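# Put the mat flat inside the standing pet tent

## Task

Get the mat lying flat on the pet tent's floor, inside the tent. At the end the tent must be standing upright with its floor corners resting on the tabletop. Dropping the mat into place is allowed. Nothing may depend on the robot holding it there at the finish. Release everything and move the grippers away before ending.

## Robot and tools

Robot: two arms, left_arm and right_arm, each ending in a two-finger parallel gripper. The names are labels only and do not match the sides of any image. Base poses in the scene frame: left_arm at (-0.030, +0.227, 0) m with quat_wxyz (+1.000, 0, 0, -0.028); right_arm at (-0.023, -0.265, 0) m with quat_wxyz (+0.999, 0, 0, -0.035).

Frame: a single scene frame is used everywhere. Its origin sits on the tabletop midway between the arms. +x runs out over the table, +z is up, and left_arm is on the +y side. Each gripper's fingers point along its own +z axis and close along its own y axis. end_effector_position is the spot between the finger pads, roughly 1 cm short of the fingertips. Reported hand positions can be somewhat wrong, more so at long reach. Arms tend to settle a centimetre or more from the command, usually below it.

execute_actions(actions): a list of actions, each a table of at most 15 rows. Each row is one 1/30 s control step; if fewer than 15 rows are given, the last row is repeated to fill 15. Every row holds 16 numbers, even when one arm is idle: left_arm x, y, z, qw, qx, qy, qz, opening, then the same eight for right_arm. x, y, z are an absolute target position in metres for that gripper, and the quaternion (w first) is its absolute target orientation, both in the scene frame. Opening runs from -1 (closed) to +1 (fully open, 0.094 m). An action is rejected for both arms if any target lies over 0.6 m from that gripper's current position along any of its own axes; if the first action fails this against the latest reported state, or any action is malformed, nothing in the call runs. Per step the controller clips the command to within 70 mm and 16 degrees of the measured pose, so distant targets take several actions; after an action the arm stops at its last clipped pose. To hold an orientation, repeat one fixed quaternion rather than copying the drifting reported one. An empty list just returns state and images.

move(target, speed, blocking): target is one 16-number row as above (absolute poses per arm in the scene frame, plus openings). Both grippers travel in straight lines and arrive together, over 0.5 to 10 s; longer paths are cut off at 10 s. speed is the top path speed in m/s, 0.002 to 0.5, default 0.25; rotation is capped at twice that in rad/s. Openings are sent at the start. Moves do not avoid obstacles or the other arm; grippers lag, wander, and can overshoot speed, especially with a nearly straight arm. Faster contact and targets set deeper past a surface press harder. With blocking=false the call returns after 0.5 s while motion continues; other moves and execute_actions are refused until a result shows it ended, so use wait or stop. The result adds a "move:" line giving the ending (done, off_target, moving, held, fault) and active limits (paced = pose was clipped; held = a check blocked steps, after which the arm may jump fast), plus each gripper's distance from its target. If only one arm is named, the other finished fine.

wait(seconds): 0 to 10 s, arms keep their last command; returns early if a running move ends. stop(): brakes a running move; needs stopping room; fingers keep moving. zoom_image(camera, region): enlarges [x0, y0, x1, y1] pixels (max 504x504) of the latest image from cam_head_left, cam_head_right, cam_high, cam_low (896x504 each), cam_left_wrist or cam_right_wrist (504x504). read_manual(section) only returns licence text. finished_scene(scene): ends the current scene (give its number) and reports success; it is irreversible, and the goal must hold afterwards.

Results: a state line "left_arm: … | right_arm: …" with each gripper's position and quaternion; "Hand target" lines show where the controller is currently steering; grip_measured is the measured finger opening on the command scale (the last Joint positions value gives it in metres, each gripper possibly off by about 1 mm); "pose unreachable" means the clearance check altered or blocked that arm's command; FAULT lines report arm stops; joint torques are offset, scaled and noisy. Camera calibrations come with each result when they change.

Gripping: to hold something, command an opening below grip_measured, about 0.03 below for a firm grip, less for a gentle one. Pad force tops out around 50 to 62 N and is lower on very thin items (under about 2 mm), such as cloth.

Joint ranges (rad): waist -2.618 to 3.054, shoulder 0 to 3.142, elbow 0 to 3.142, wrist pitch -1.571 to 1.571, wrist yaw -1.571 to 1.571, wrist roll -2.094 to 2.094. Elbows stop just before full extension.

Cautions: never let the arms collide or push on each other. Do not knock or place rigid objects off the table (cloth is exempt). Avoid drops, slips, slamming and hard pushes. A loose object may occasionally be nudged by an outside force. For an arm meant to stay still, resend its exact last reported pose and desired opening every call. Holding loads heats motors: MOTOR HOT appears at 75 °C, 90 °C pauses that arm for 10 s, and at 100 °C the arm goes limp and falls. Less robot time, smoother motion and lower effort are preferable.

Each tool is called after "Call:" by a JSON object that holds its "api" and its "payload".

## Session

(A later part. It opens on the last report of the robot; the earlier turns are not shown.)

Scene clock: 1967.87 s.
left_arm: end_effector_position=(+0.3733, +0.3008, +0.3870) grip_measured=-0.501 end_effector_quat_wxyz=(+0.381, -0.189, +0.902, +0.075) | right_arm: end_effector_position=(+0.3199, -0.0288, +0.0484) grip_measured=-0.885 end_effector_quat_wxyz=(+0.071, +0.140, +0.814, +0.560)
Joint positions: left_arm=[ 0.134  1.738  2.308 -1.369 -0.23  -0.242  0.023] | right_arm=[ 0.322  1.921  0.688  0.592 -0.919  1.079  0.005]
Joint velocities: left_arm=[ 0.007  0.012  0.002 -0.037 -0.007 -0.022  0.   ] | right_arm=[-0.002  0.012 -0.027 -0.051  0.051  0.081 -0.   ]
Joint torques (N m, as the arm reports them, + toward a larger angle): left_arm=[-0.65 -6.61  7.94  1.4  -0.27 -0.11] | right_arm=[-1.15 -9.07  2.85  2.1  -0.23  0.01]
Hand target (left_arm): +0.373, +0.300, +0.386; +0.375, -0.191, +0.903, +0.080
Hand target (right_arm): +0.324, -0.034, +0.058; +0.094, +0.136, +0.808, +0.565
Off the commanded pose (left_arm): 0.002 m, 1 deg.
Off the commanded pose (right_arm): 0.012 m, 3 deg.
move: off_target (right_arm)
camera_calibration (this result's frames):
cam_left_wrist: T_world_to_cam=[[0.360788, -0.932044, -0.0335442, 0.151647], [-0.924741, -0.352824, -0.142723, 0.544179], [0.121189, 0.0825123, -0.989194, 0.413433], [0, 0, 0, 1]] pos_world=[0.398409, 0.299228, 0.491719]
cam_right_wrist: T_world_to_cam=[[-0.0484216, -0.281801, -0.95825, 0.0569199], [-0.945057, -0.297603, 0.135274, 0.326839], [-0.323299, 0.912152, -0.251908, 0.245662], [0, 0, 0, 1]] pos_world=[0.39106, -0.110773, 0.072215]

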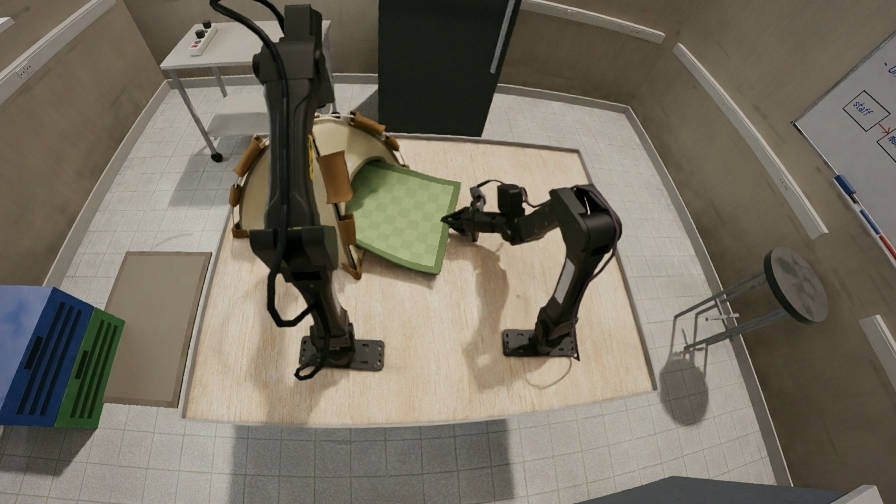

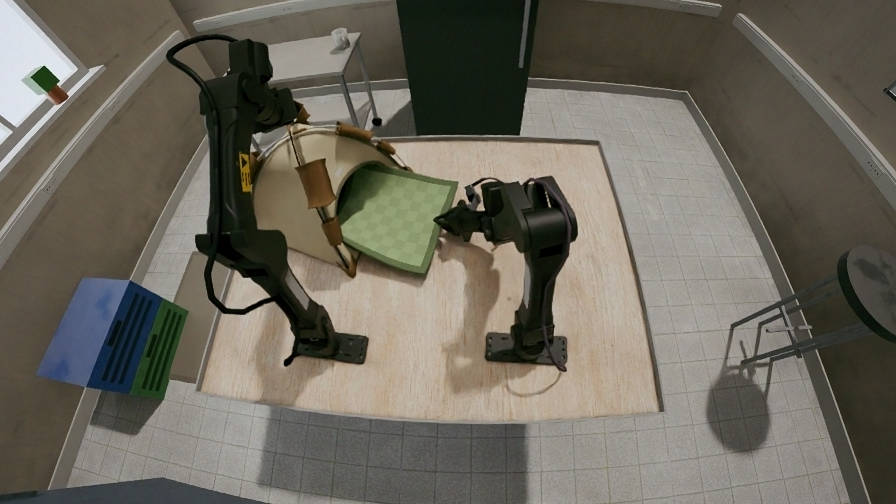

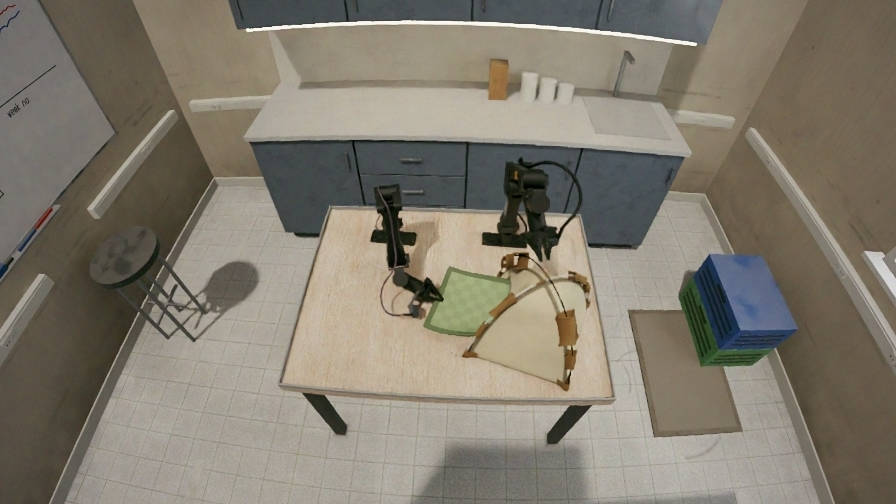

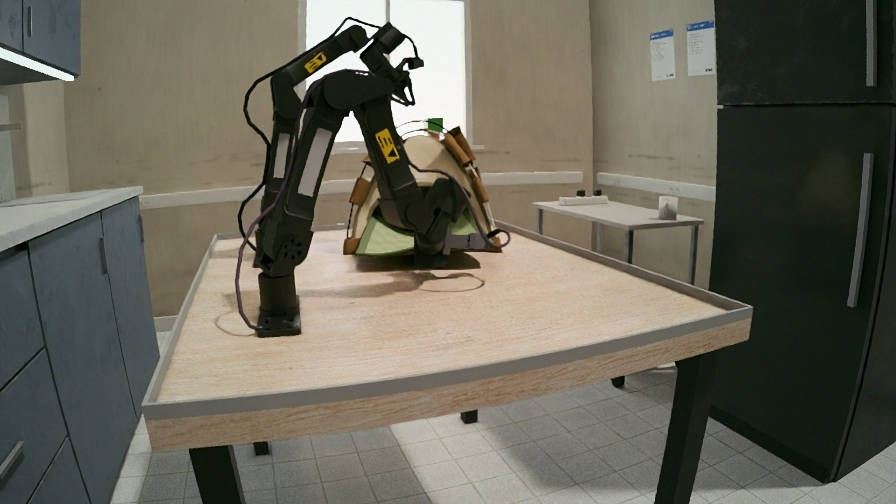

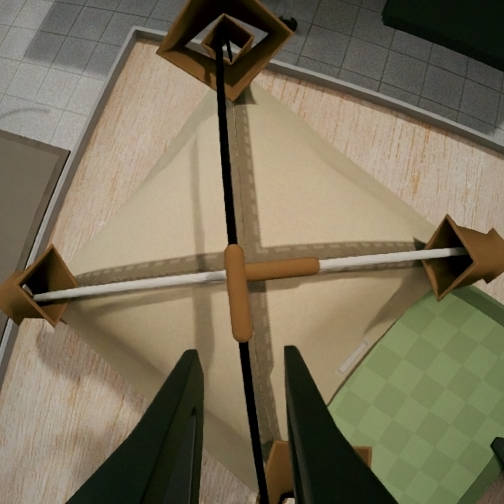

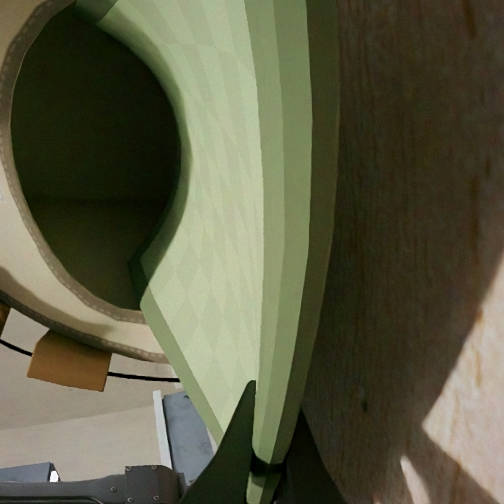

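Call:
{"api": "zoom_image", "payload": {"camera": "cam_head_left", "region": [340, 150, 480, 290]}}

Call:
{"api": "zoom_image", "payload": {"camera": "cam_head_right", "region": [330, 150, 470, 290]}}

Region (340, 150, 480, 290) of cam_head_left's 896x504 image, scaled by 3.600, with more detail than that image has.

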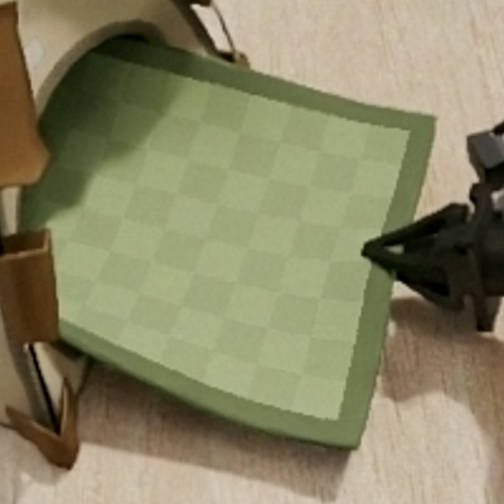

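Region (330, 150, 470, 290) of cam_head_right's 896x504 image, scaled by 3.600, with more detail than that image has.

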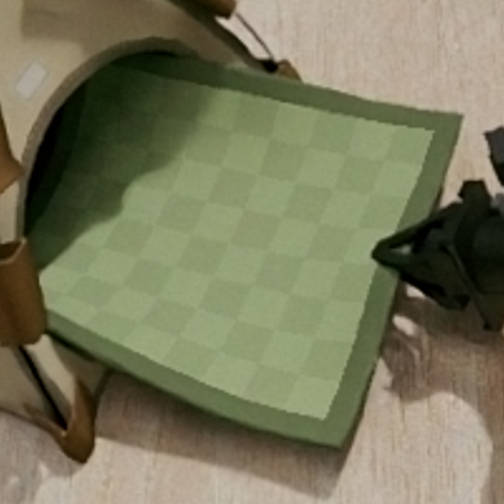

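Call:
{"api": "move", "payload": {"target": [0.25,0.10,0.355,0.3736,0.2000,0.9020,-0.0828,-0.2,0.324,-0.034,0.058,0.0947,0.1352,0.8080,0.5657,-0.915], "speed": 0.35}}

Call:
{"api": "move", "payload": {"target": [0.135,0.050,0.060,0.3096,0.7474,0.5431,0.2250,-0.2,0.324,-0.034,0.058,0.0947,0.1352,0.8080,0.5657,-0.915], "speed": 0.3}}

Scene clock: 1992.67 s.
left_arm: end_effector_position=(+0.2594, +0.1006, +0.3527) grip_measured=-0.201 end_effector_quat_wxyz=(+0.369, +0.191, +0.906, -0.076) | right_arm: end_effector_position=(+0.3202, -0.0287, +0.0488) grip_measured=-0.885 end_effector_quat_wxyz=(+0.072, +0.139, +0.813, +0.560)
Joint positions: left_arm=[-0.364  1.287  1.726 -1.237 -0.007 -0.002  0.038] | right_arm=[ 0.322  1.921  0.688  0.595 -0.919  1.079  0.005]
Joint velocities: left_arm=[ 0.012 -0.007 -0.007  0.007 -0.022  0.022  0.001] | right_arm=[ 0.002 -0.022 -0.007  0.051 -0.022 -0.066 -0.001]
Joint torques (N m, as the arm reports them, + toward a larger angle): left_arm=[-0.71 -5.82  3.92  1.79  0.09  0.11] | right_arm=[-1.09 -9.1   2.72  2.11 -0.22  0.01]
Hand target (left_arm): +0.253, +0.098, +0.354; +0.375, +0.200, +0.901, -0.083
Hand target (right_arm): +0.324, -0.034, +0.058; +0.094, +0.135, +0.808, +0.565
Off the commanded pose (left_arm): 0.010 m, 1 deg.
Off the commanded pose (right_arm): 0.011 m, 3 deg.
move: off_target (right_arm)
camera_calibration (this result's frames):
cam_left_wrist: T_world_to_cam=[[-0.439588, -0.897112, -0.0441986, 0.212904], [-0.889488, 0.441634, -0.117346, 0.265386], [0.124792, -0.0122699, -0.992107, 0.419504], [0, 0, 0, 1]] pos_world=[0.277296, 0.0789428, 0.456745]
cam_right_wrist: T_world_to_cam=[[-0.0466726, -0.280951, -0.958587, 0.0567999], [-0.945395, -0.297459, 0.133212, 0.327283], [-0.322567, 0.912461, -0.251726, 0.245548], [0, 0, 0, 1]] pos_world=[0.391268, -0.110742, 0.0726606]

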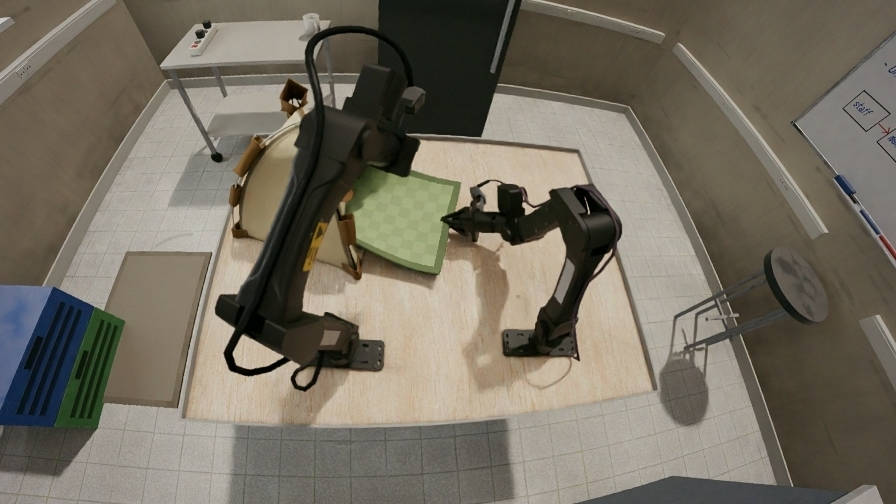

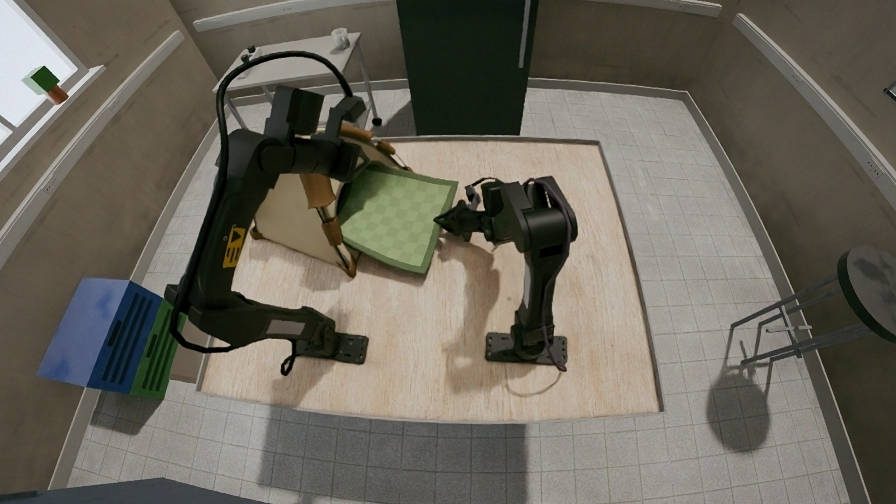

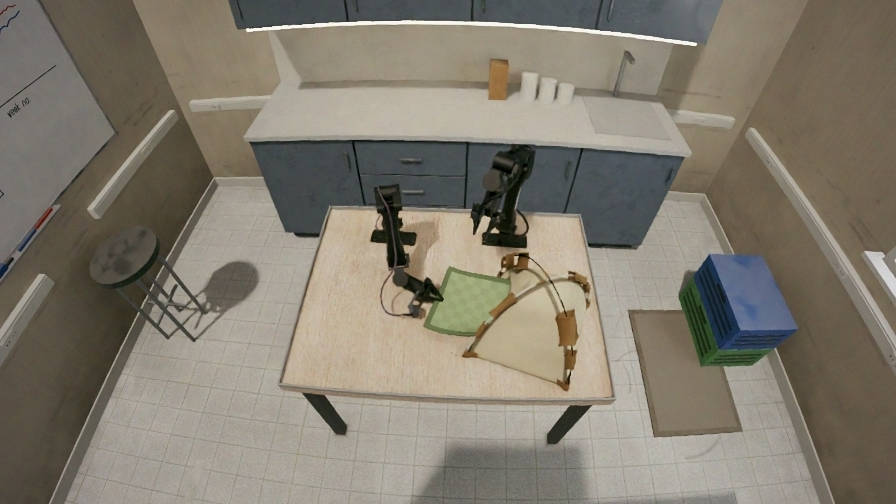

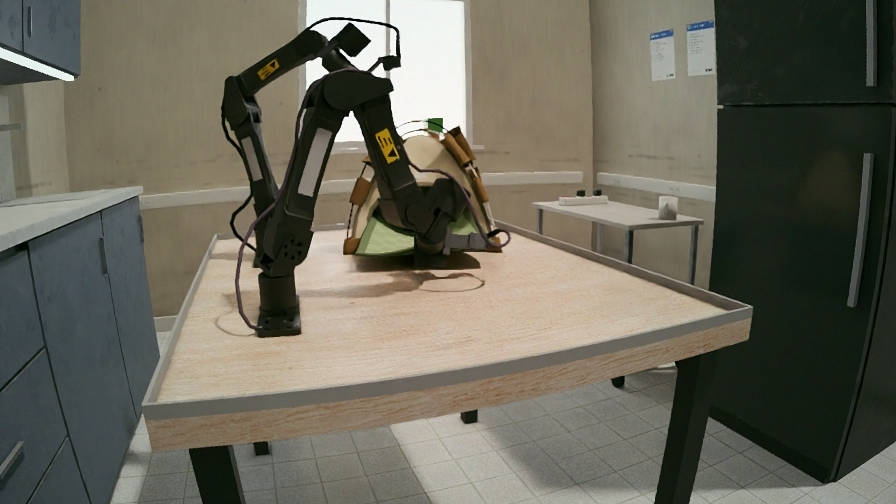

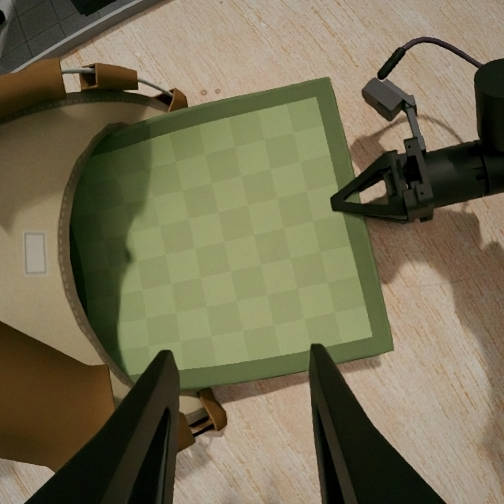

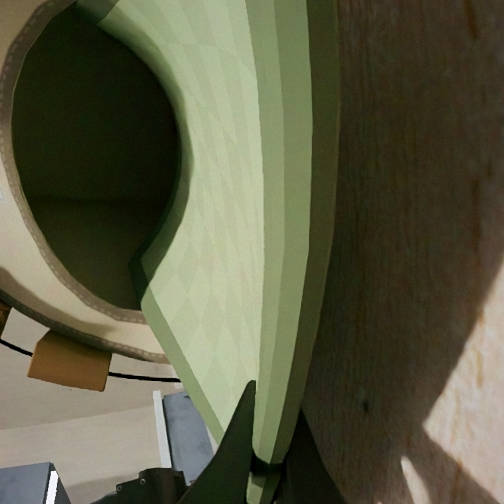

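Scene clock: 1995.83 s.
left_arm: end_effector_position=(+0.1353, +0.0464, +0.0679) grip_measured=-0.201 end_effector_quat_wxyz=(+0.323, +0.742, +0.546, +0.217) | right_arm: end_effector_position=(+0.3202, -0.0287, +0.0488) grip_measured=-0.885 end_effector_quat_wxyz=(+0.072, +0.140, +0.813, +0.560)
Joint positions: left_arm=[-1.206  0.966  0.387 -0.433 -0.605  0.79   0.038] | right_arm=[ 0.322  1.921  0.688  0.595 -0.919  1.08   0.005]
Joint velocities: left_arm=[-0.012 -0.012 -0.002  0.037 -0.066 -0.022  0.   ] | right_arm=[ 0.002  0.002 -0.002 -0.037 -0.037 -0.051 -0.   ]
Joint torques (N m, as the arm reports them, + toward a larger angle): left_arm=[-0.71 -0.48  5.13  1.39 -0.44  0.01] | right_arm=[-1.09 -9.07  2.74  2.1  -0.22  0.01]
Hand target (left_arm): +0.135, +0.050, +0.061; +0.315, +0.746, +0.541, +0.226
Hand target (right_arm): +0.324, -0.034, +0.058; +0.094, +0.135, +0.808, +0.565
Off the commanded pose (left_arm): 0.009 m, 2 deg.
Off the commanded pose (right_arm): 0.011 m, 3 deg.
move: off_target (right_arm)
camera_calibration (this result's frames):
cam_left_wrist: T_world_to_cam=[[-0.651217, 0.250487, -0.716361, 0.118185], [-0.134268, 0.891035, 0.433622, -0.0149787], [0.74692, 0.378567, -0.546625, 0.0191782], [0, 0, 0, 1]] pos_world=[0.0606281, -0.0235174, 0.101641]
cam_right_wrist: T_world_to_cam=[[-0.0470373, -0.280844, -0.9586, 0.0569204], [-0.945391, -0.297343, 0.133503, 0.32727], [-0.322526, 0.912531, -0.251522, 0.245528], [0, 0, 0, 1]] pos_world=[0.391265, -0.110754, 0.0726279]

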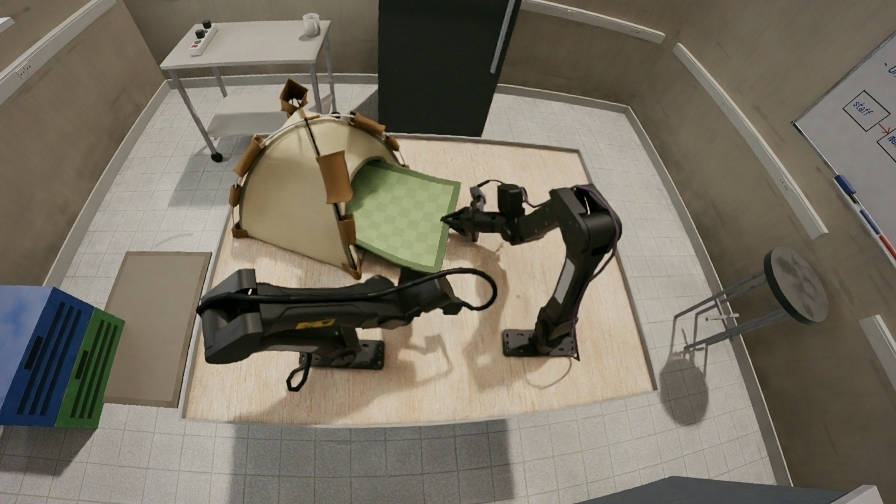

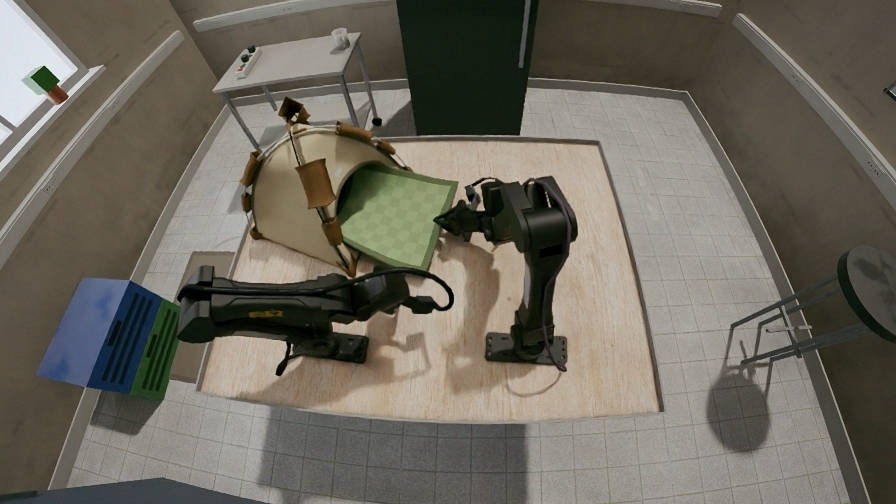

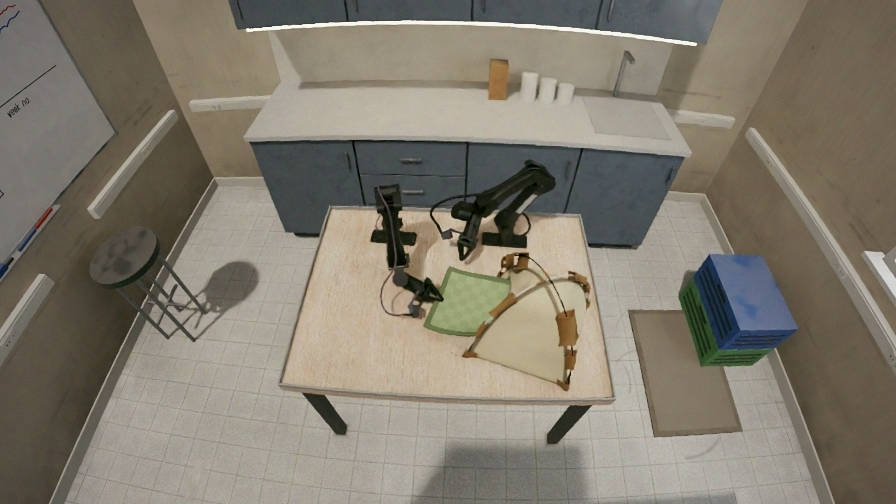

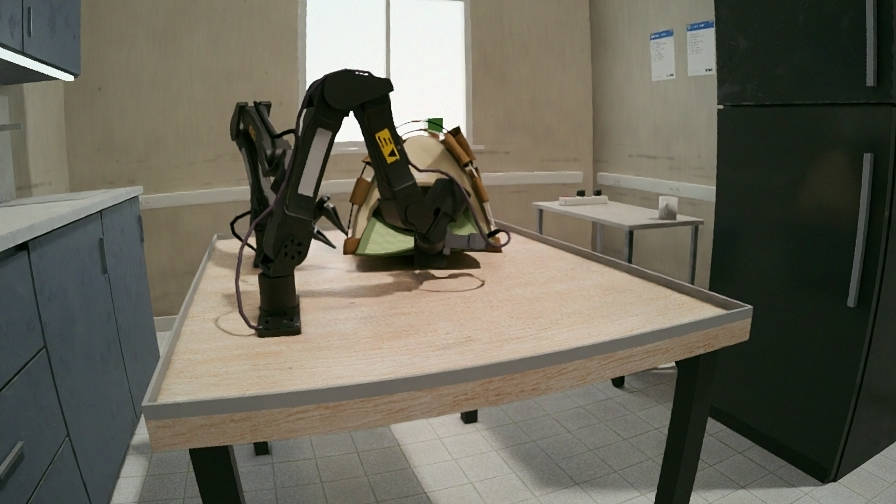

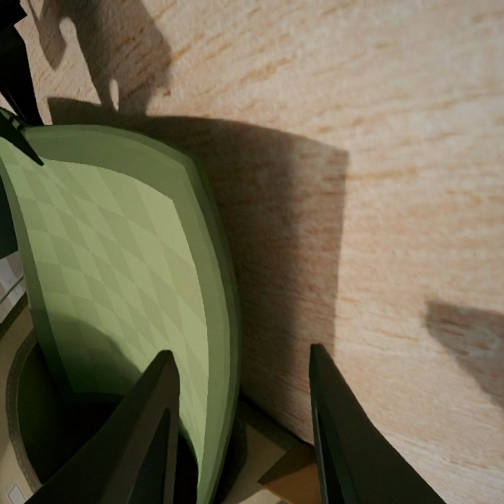

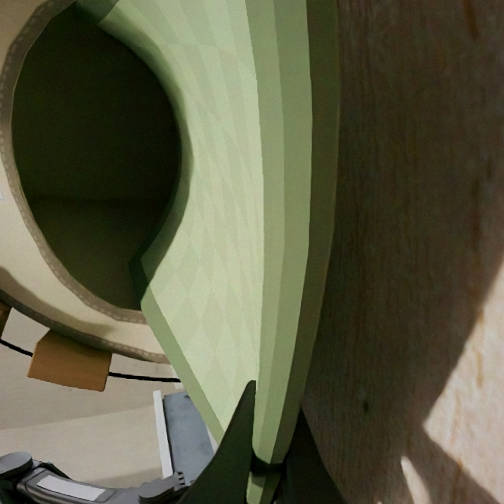

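Call:
{"api": "execute_actions", "payload": {"actions": []}}

Scene clock: 2008.67 s.
left_arm: end_effector_position=(+0.1355, +0.0462, +0.0682) grip_measured=-0.201 end_effector_quat_wxyz=(+0.324, +0.742, +0.546, +0.217) | right_arm: end_effector_position=(+0.3202, -0.0287, +0.0488) grip_measured=-0.885 end_effector_quat_wxyz=(+0.072, +0.140, +0.813, +0.560)
Joint positions: left_arm=[-1.206  0.966  0.387 -0.431 -0.606  0.79   0.038] | right_arm=[ 0.322  1.921  0.688  0.595 -0.919  1.08   0.005]
Joint velocities: left_arm=[ 0.002 -0.012  0.007 -0.007  0.007 -0.037  0.   ] | right_arm=[-0.002 -0.007 -0.022 -0.007 -0.022 -0.007 -0.   ]
Joint torques (N m, as the arm reports them, + toward a larger angle): left_arm=[-0.75 -0.47  5.12  1.41 -0.43  0.03] | right_arm=[-1.09 -9.04  2.71  2.11 -0.22  0.01]
Hand target (left_arm): +0.134, +0.050, +0.061; +0.315, +0.746, +0.541, +0.226
Hand target (right_arm): +0.324, -0.034, +0.058; +0.094, +0.135, +0.808, +0.565
Off the commanded pose (left_arm): 0.009 m, 2 deg.
Off the commanded pose (right_arm): 0.011 m, 3 deg.
camera_calibration (this result's frames):
cam_left_wrist: T_world_to_cam=[[-0.650195, 0.249777, -0.717537, 0.118559], [-0.134754, 0.891531, 0.432451, -0.0147198], [0.747722, 0.377868, -0.54601, 0.0191643], [0, 0, 0, 1]] pos_world=[0.0607735, -0.0237318, 0.1019]
cam_right_wrist: T_world_to_cam=[[-0.0470373, -0.280844, -0.9586, 0.0569204], [-0.945391, -0.297343, 0.133503, 0.32727], [-0.322526, 0.912531, -0.251522, 0.245528], [0, 0, 0, 1]] pos_world=[0.391265, -0.110754, 0.0726279]

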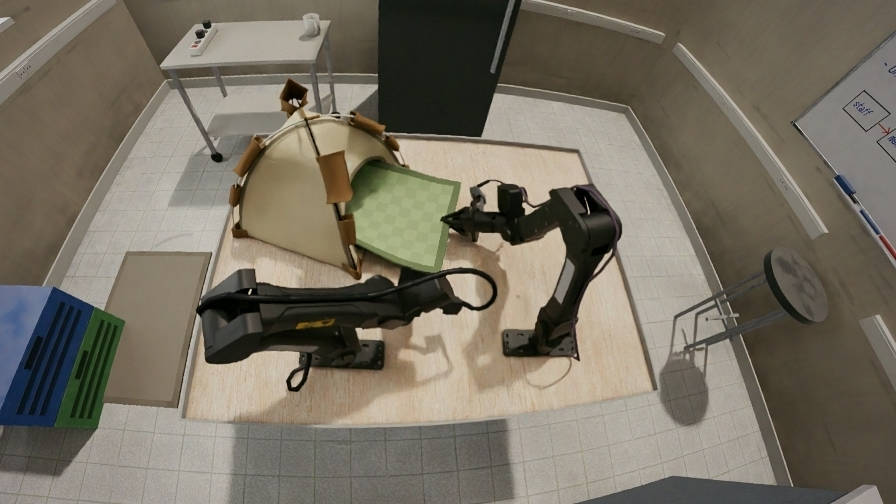

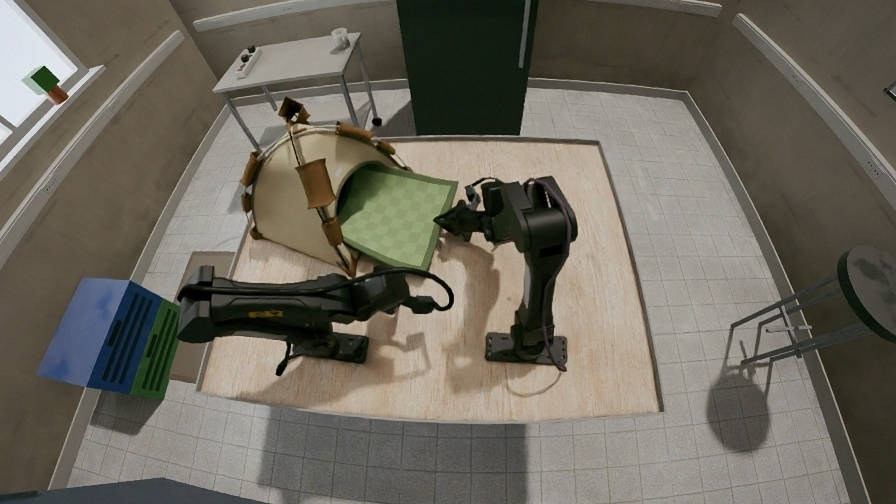

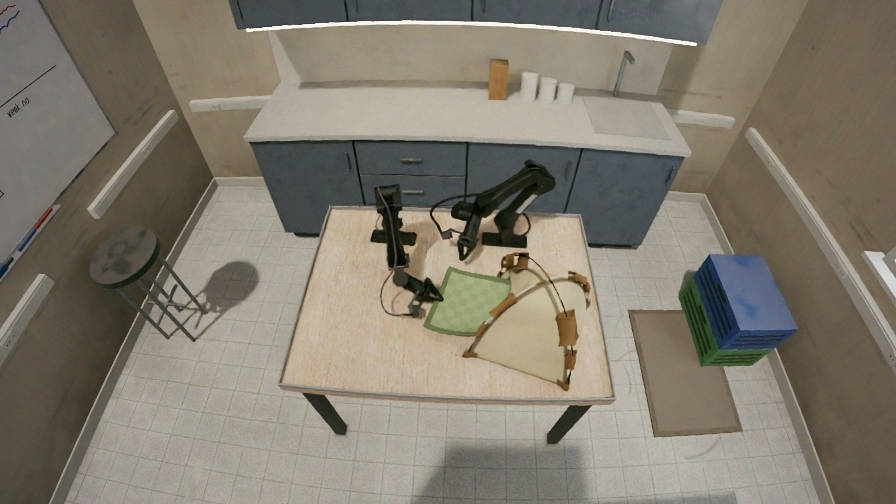

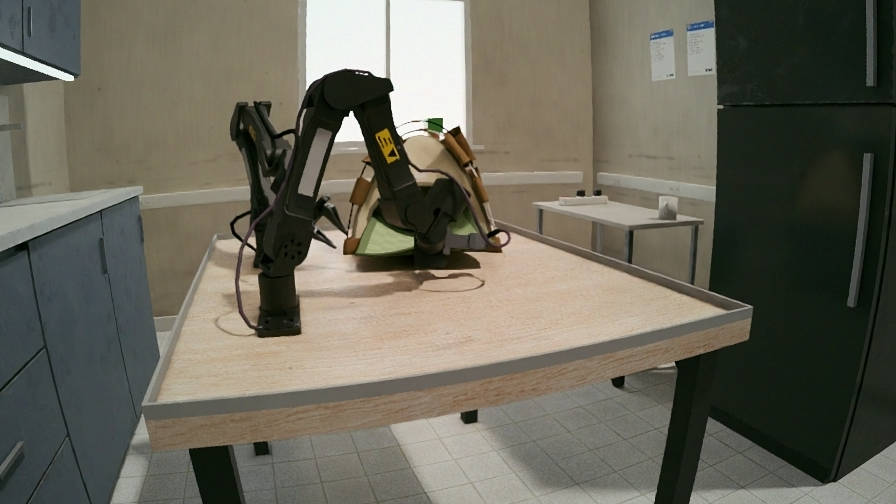

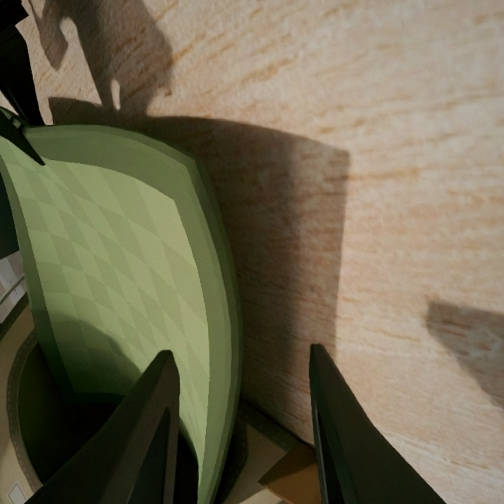

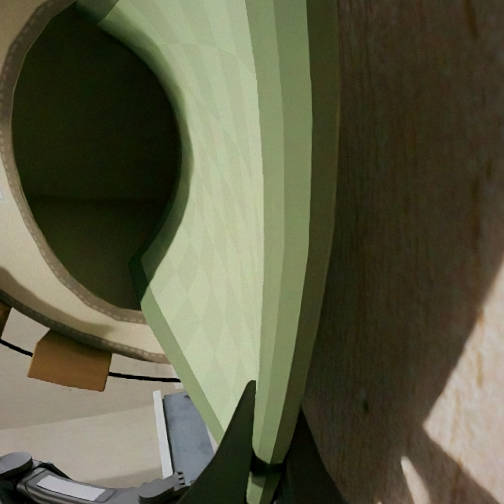

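Call:
{"api": "zoom_image", "payload": {"camera": "cam_low", "region": [280, 140, 540, 290]}}

Call:
{"api": "zoom_image", "payload": {"camera": "cam_high", "region": [380, 200, 620, 400]}}

Region (280, 140, 540, 290) of cam_low's 896x504 image, scaled by 1.938, with more detail than that image has; it fills the top 291 rows of this view, and the rest is white.

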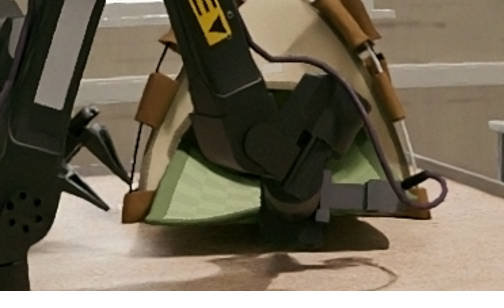

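Region (380, 200, 620, 400) of cam_high's 896x504 image, scaled by 2.100, with more detail than that image has.

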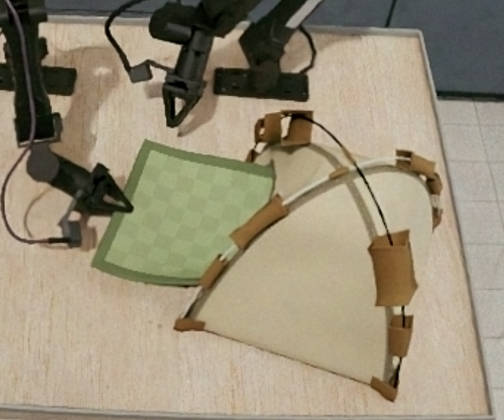

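Call:
{"api": "move", "payload": {"target": [0.188,0.034,0.042,0.3096,0.7474,0.5431,0.2250,-0.2, 0.324,-0.034,0.058,0.0947,0.1352,0.8080,0.5657,-0.915], "speed": 0.06}}

Scene clock: 2019.43 s.
left_arm: end_effector_position=(+0.1864, +0.0354, +0.0466) grip_measured=-0.201 end_effector_quat_wxyz=(+0.313, +0.745, +0.542, +0.229) | right_arm: end_effector_position=(+0.3202, -0.0287, +0.0488) grip_measured=-0.885 end_effector_quat_wxyz=(+0.072, +0.140, +0.813, +0.560)
Joint positions: left_arm=[-0.965  1.209  0.387 -0.09  -0.485  1.031  0.038] | right_arm=[ 0.322  1.921  0.688  0.595 -0.919  1.08   0.005]
Joint velocities: left_arm=[ 0.002 -0.002 -0.017 -0.051 -0.022  0.051  0.   ] | right_arm=[-0.017 -0.022 -0.012 -0.007  0.007  0.037  0.   ]
Joint torques (N m, as the arm reports them, + toward a larger angle): left_arm=[ 0.83 -2.1   6.48  1.52 -0.14  0.03] | right_arm=[-1.11 -9.08  2.74  2.11 -0.23  0.02]
Hand target (left_arm): +0.187, +0.036, +0.042; +0.308, +0.748, +0.544, +0.225
Hand target (right_arm): +0.324, -0.034, +0.058; +0.094, +0.135, +0.808, +0.565
Off the commanded pose (left_arm): 0.005 m, 1 deg.
Off the commanded pose (right_arm): 0.011 m, 3 deg.
move: off_target (right_arm)
camera_calibration (this result's frames):
cam_left_wrist: T_world_to_cam=[[-0.646249, 0.2713, -0.713273, 0.137133], [-0.140415, 0.87644, 0.460583, 0.0114068], [0.750097, 0.397806, -0.528304, -0.0285749], [0, 0, 0, 1]] pos_world=[0.111658, -0.0358344, 0.0774634]
cam_right_wrist: T_world_to_cam=[[-0.047402, -0.280738, -0.958613, 0.0570409], [-0.945387, -0.297226, 0.133793, 0.327258], [-0.322486, 0.912602, -0.251317, 0.245507], [0, 0, 0, 1]] pos_world=[0.391262, -0.110767, 0.0725952]

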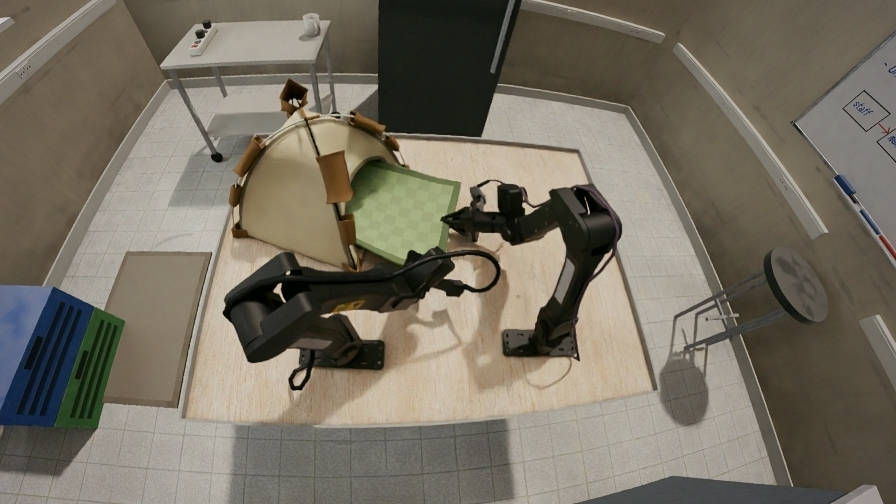

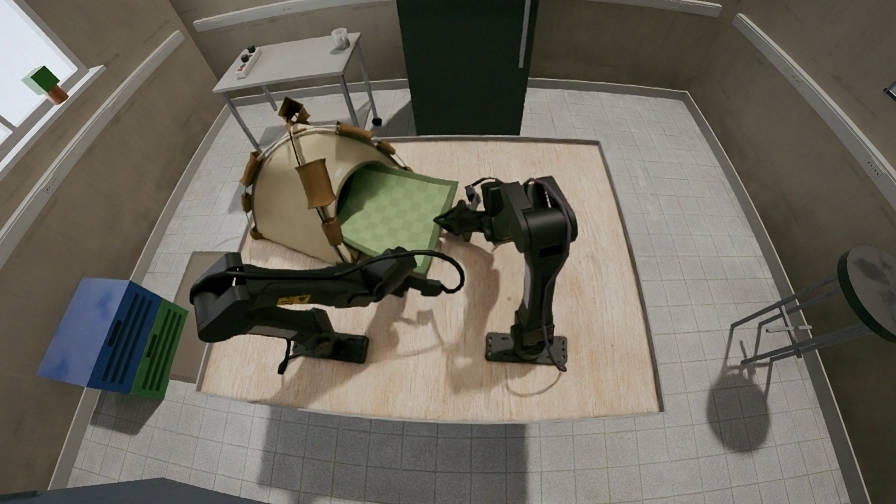

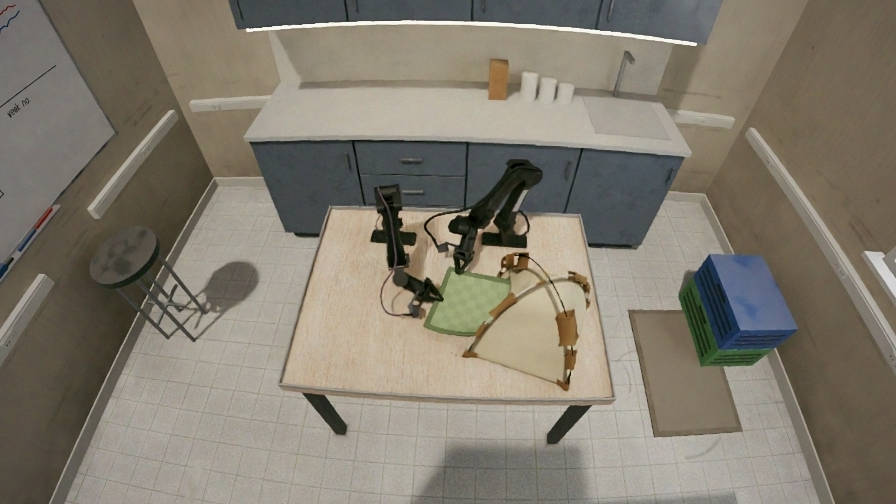

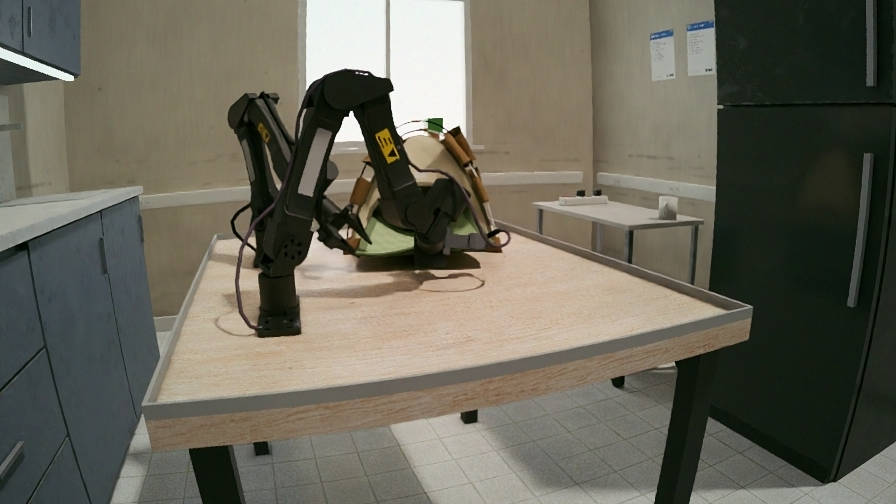

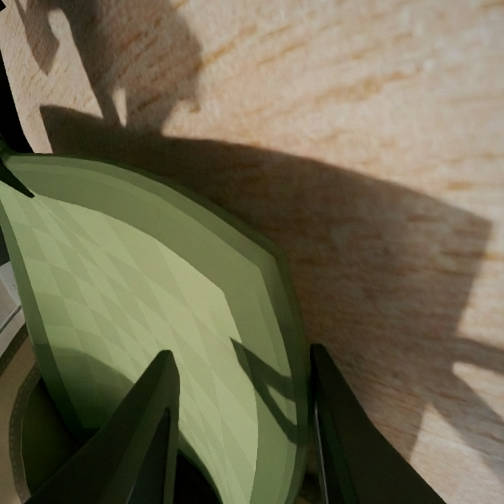

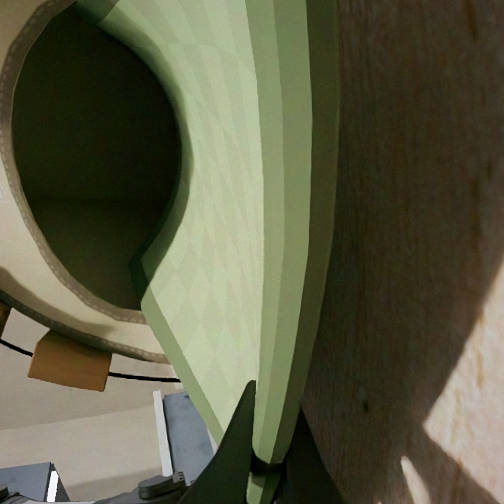

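Call:
{"api": "zoom_image", "payload": {"camera": "cam_low", "region": [300, 190, 420, 280]}}

Region (300, 190, 420, 280) of cam_low's 896x504 image, scaled by 4.200, with more detail than that image has; it fills the top 378 rows of this view, and the rest is white.

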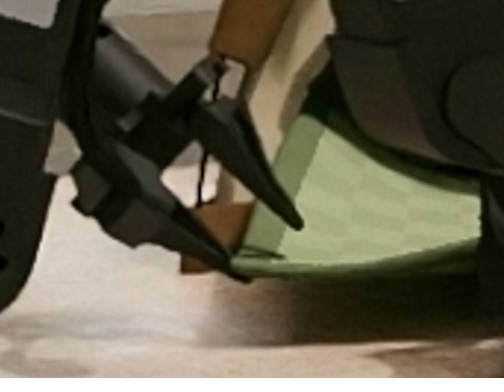

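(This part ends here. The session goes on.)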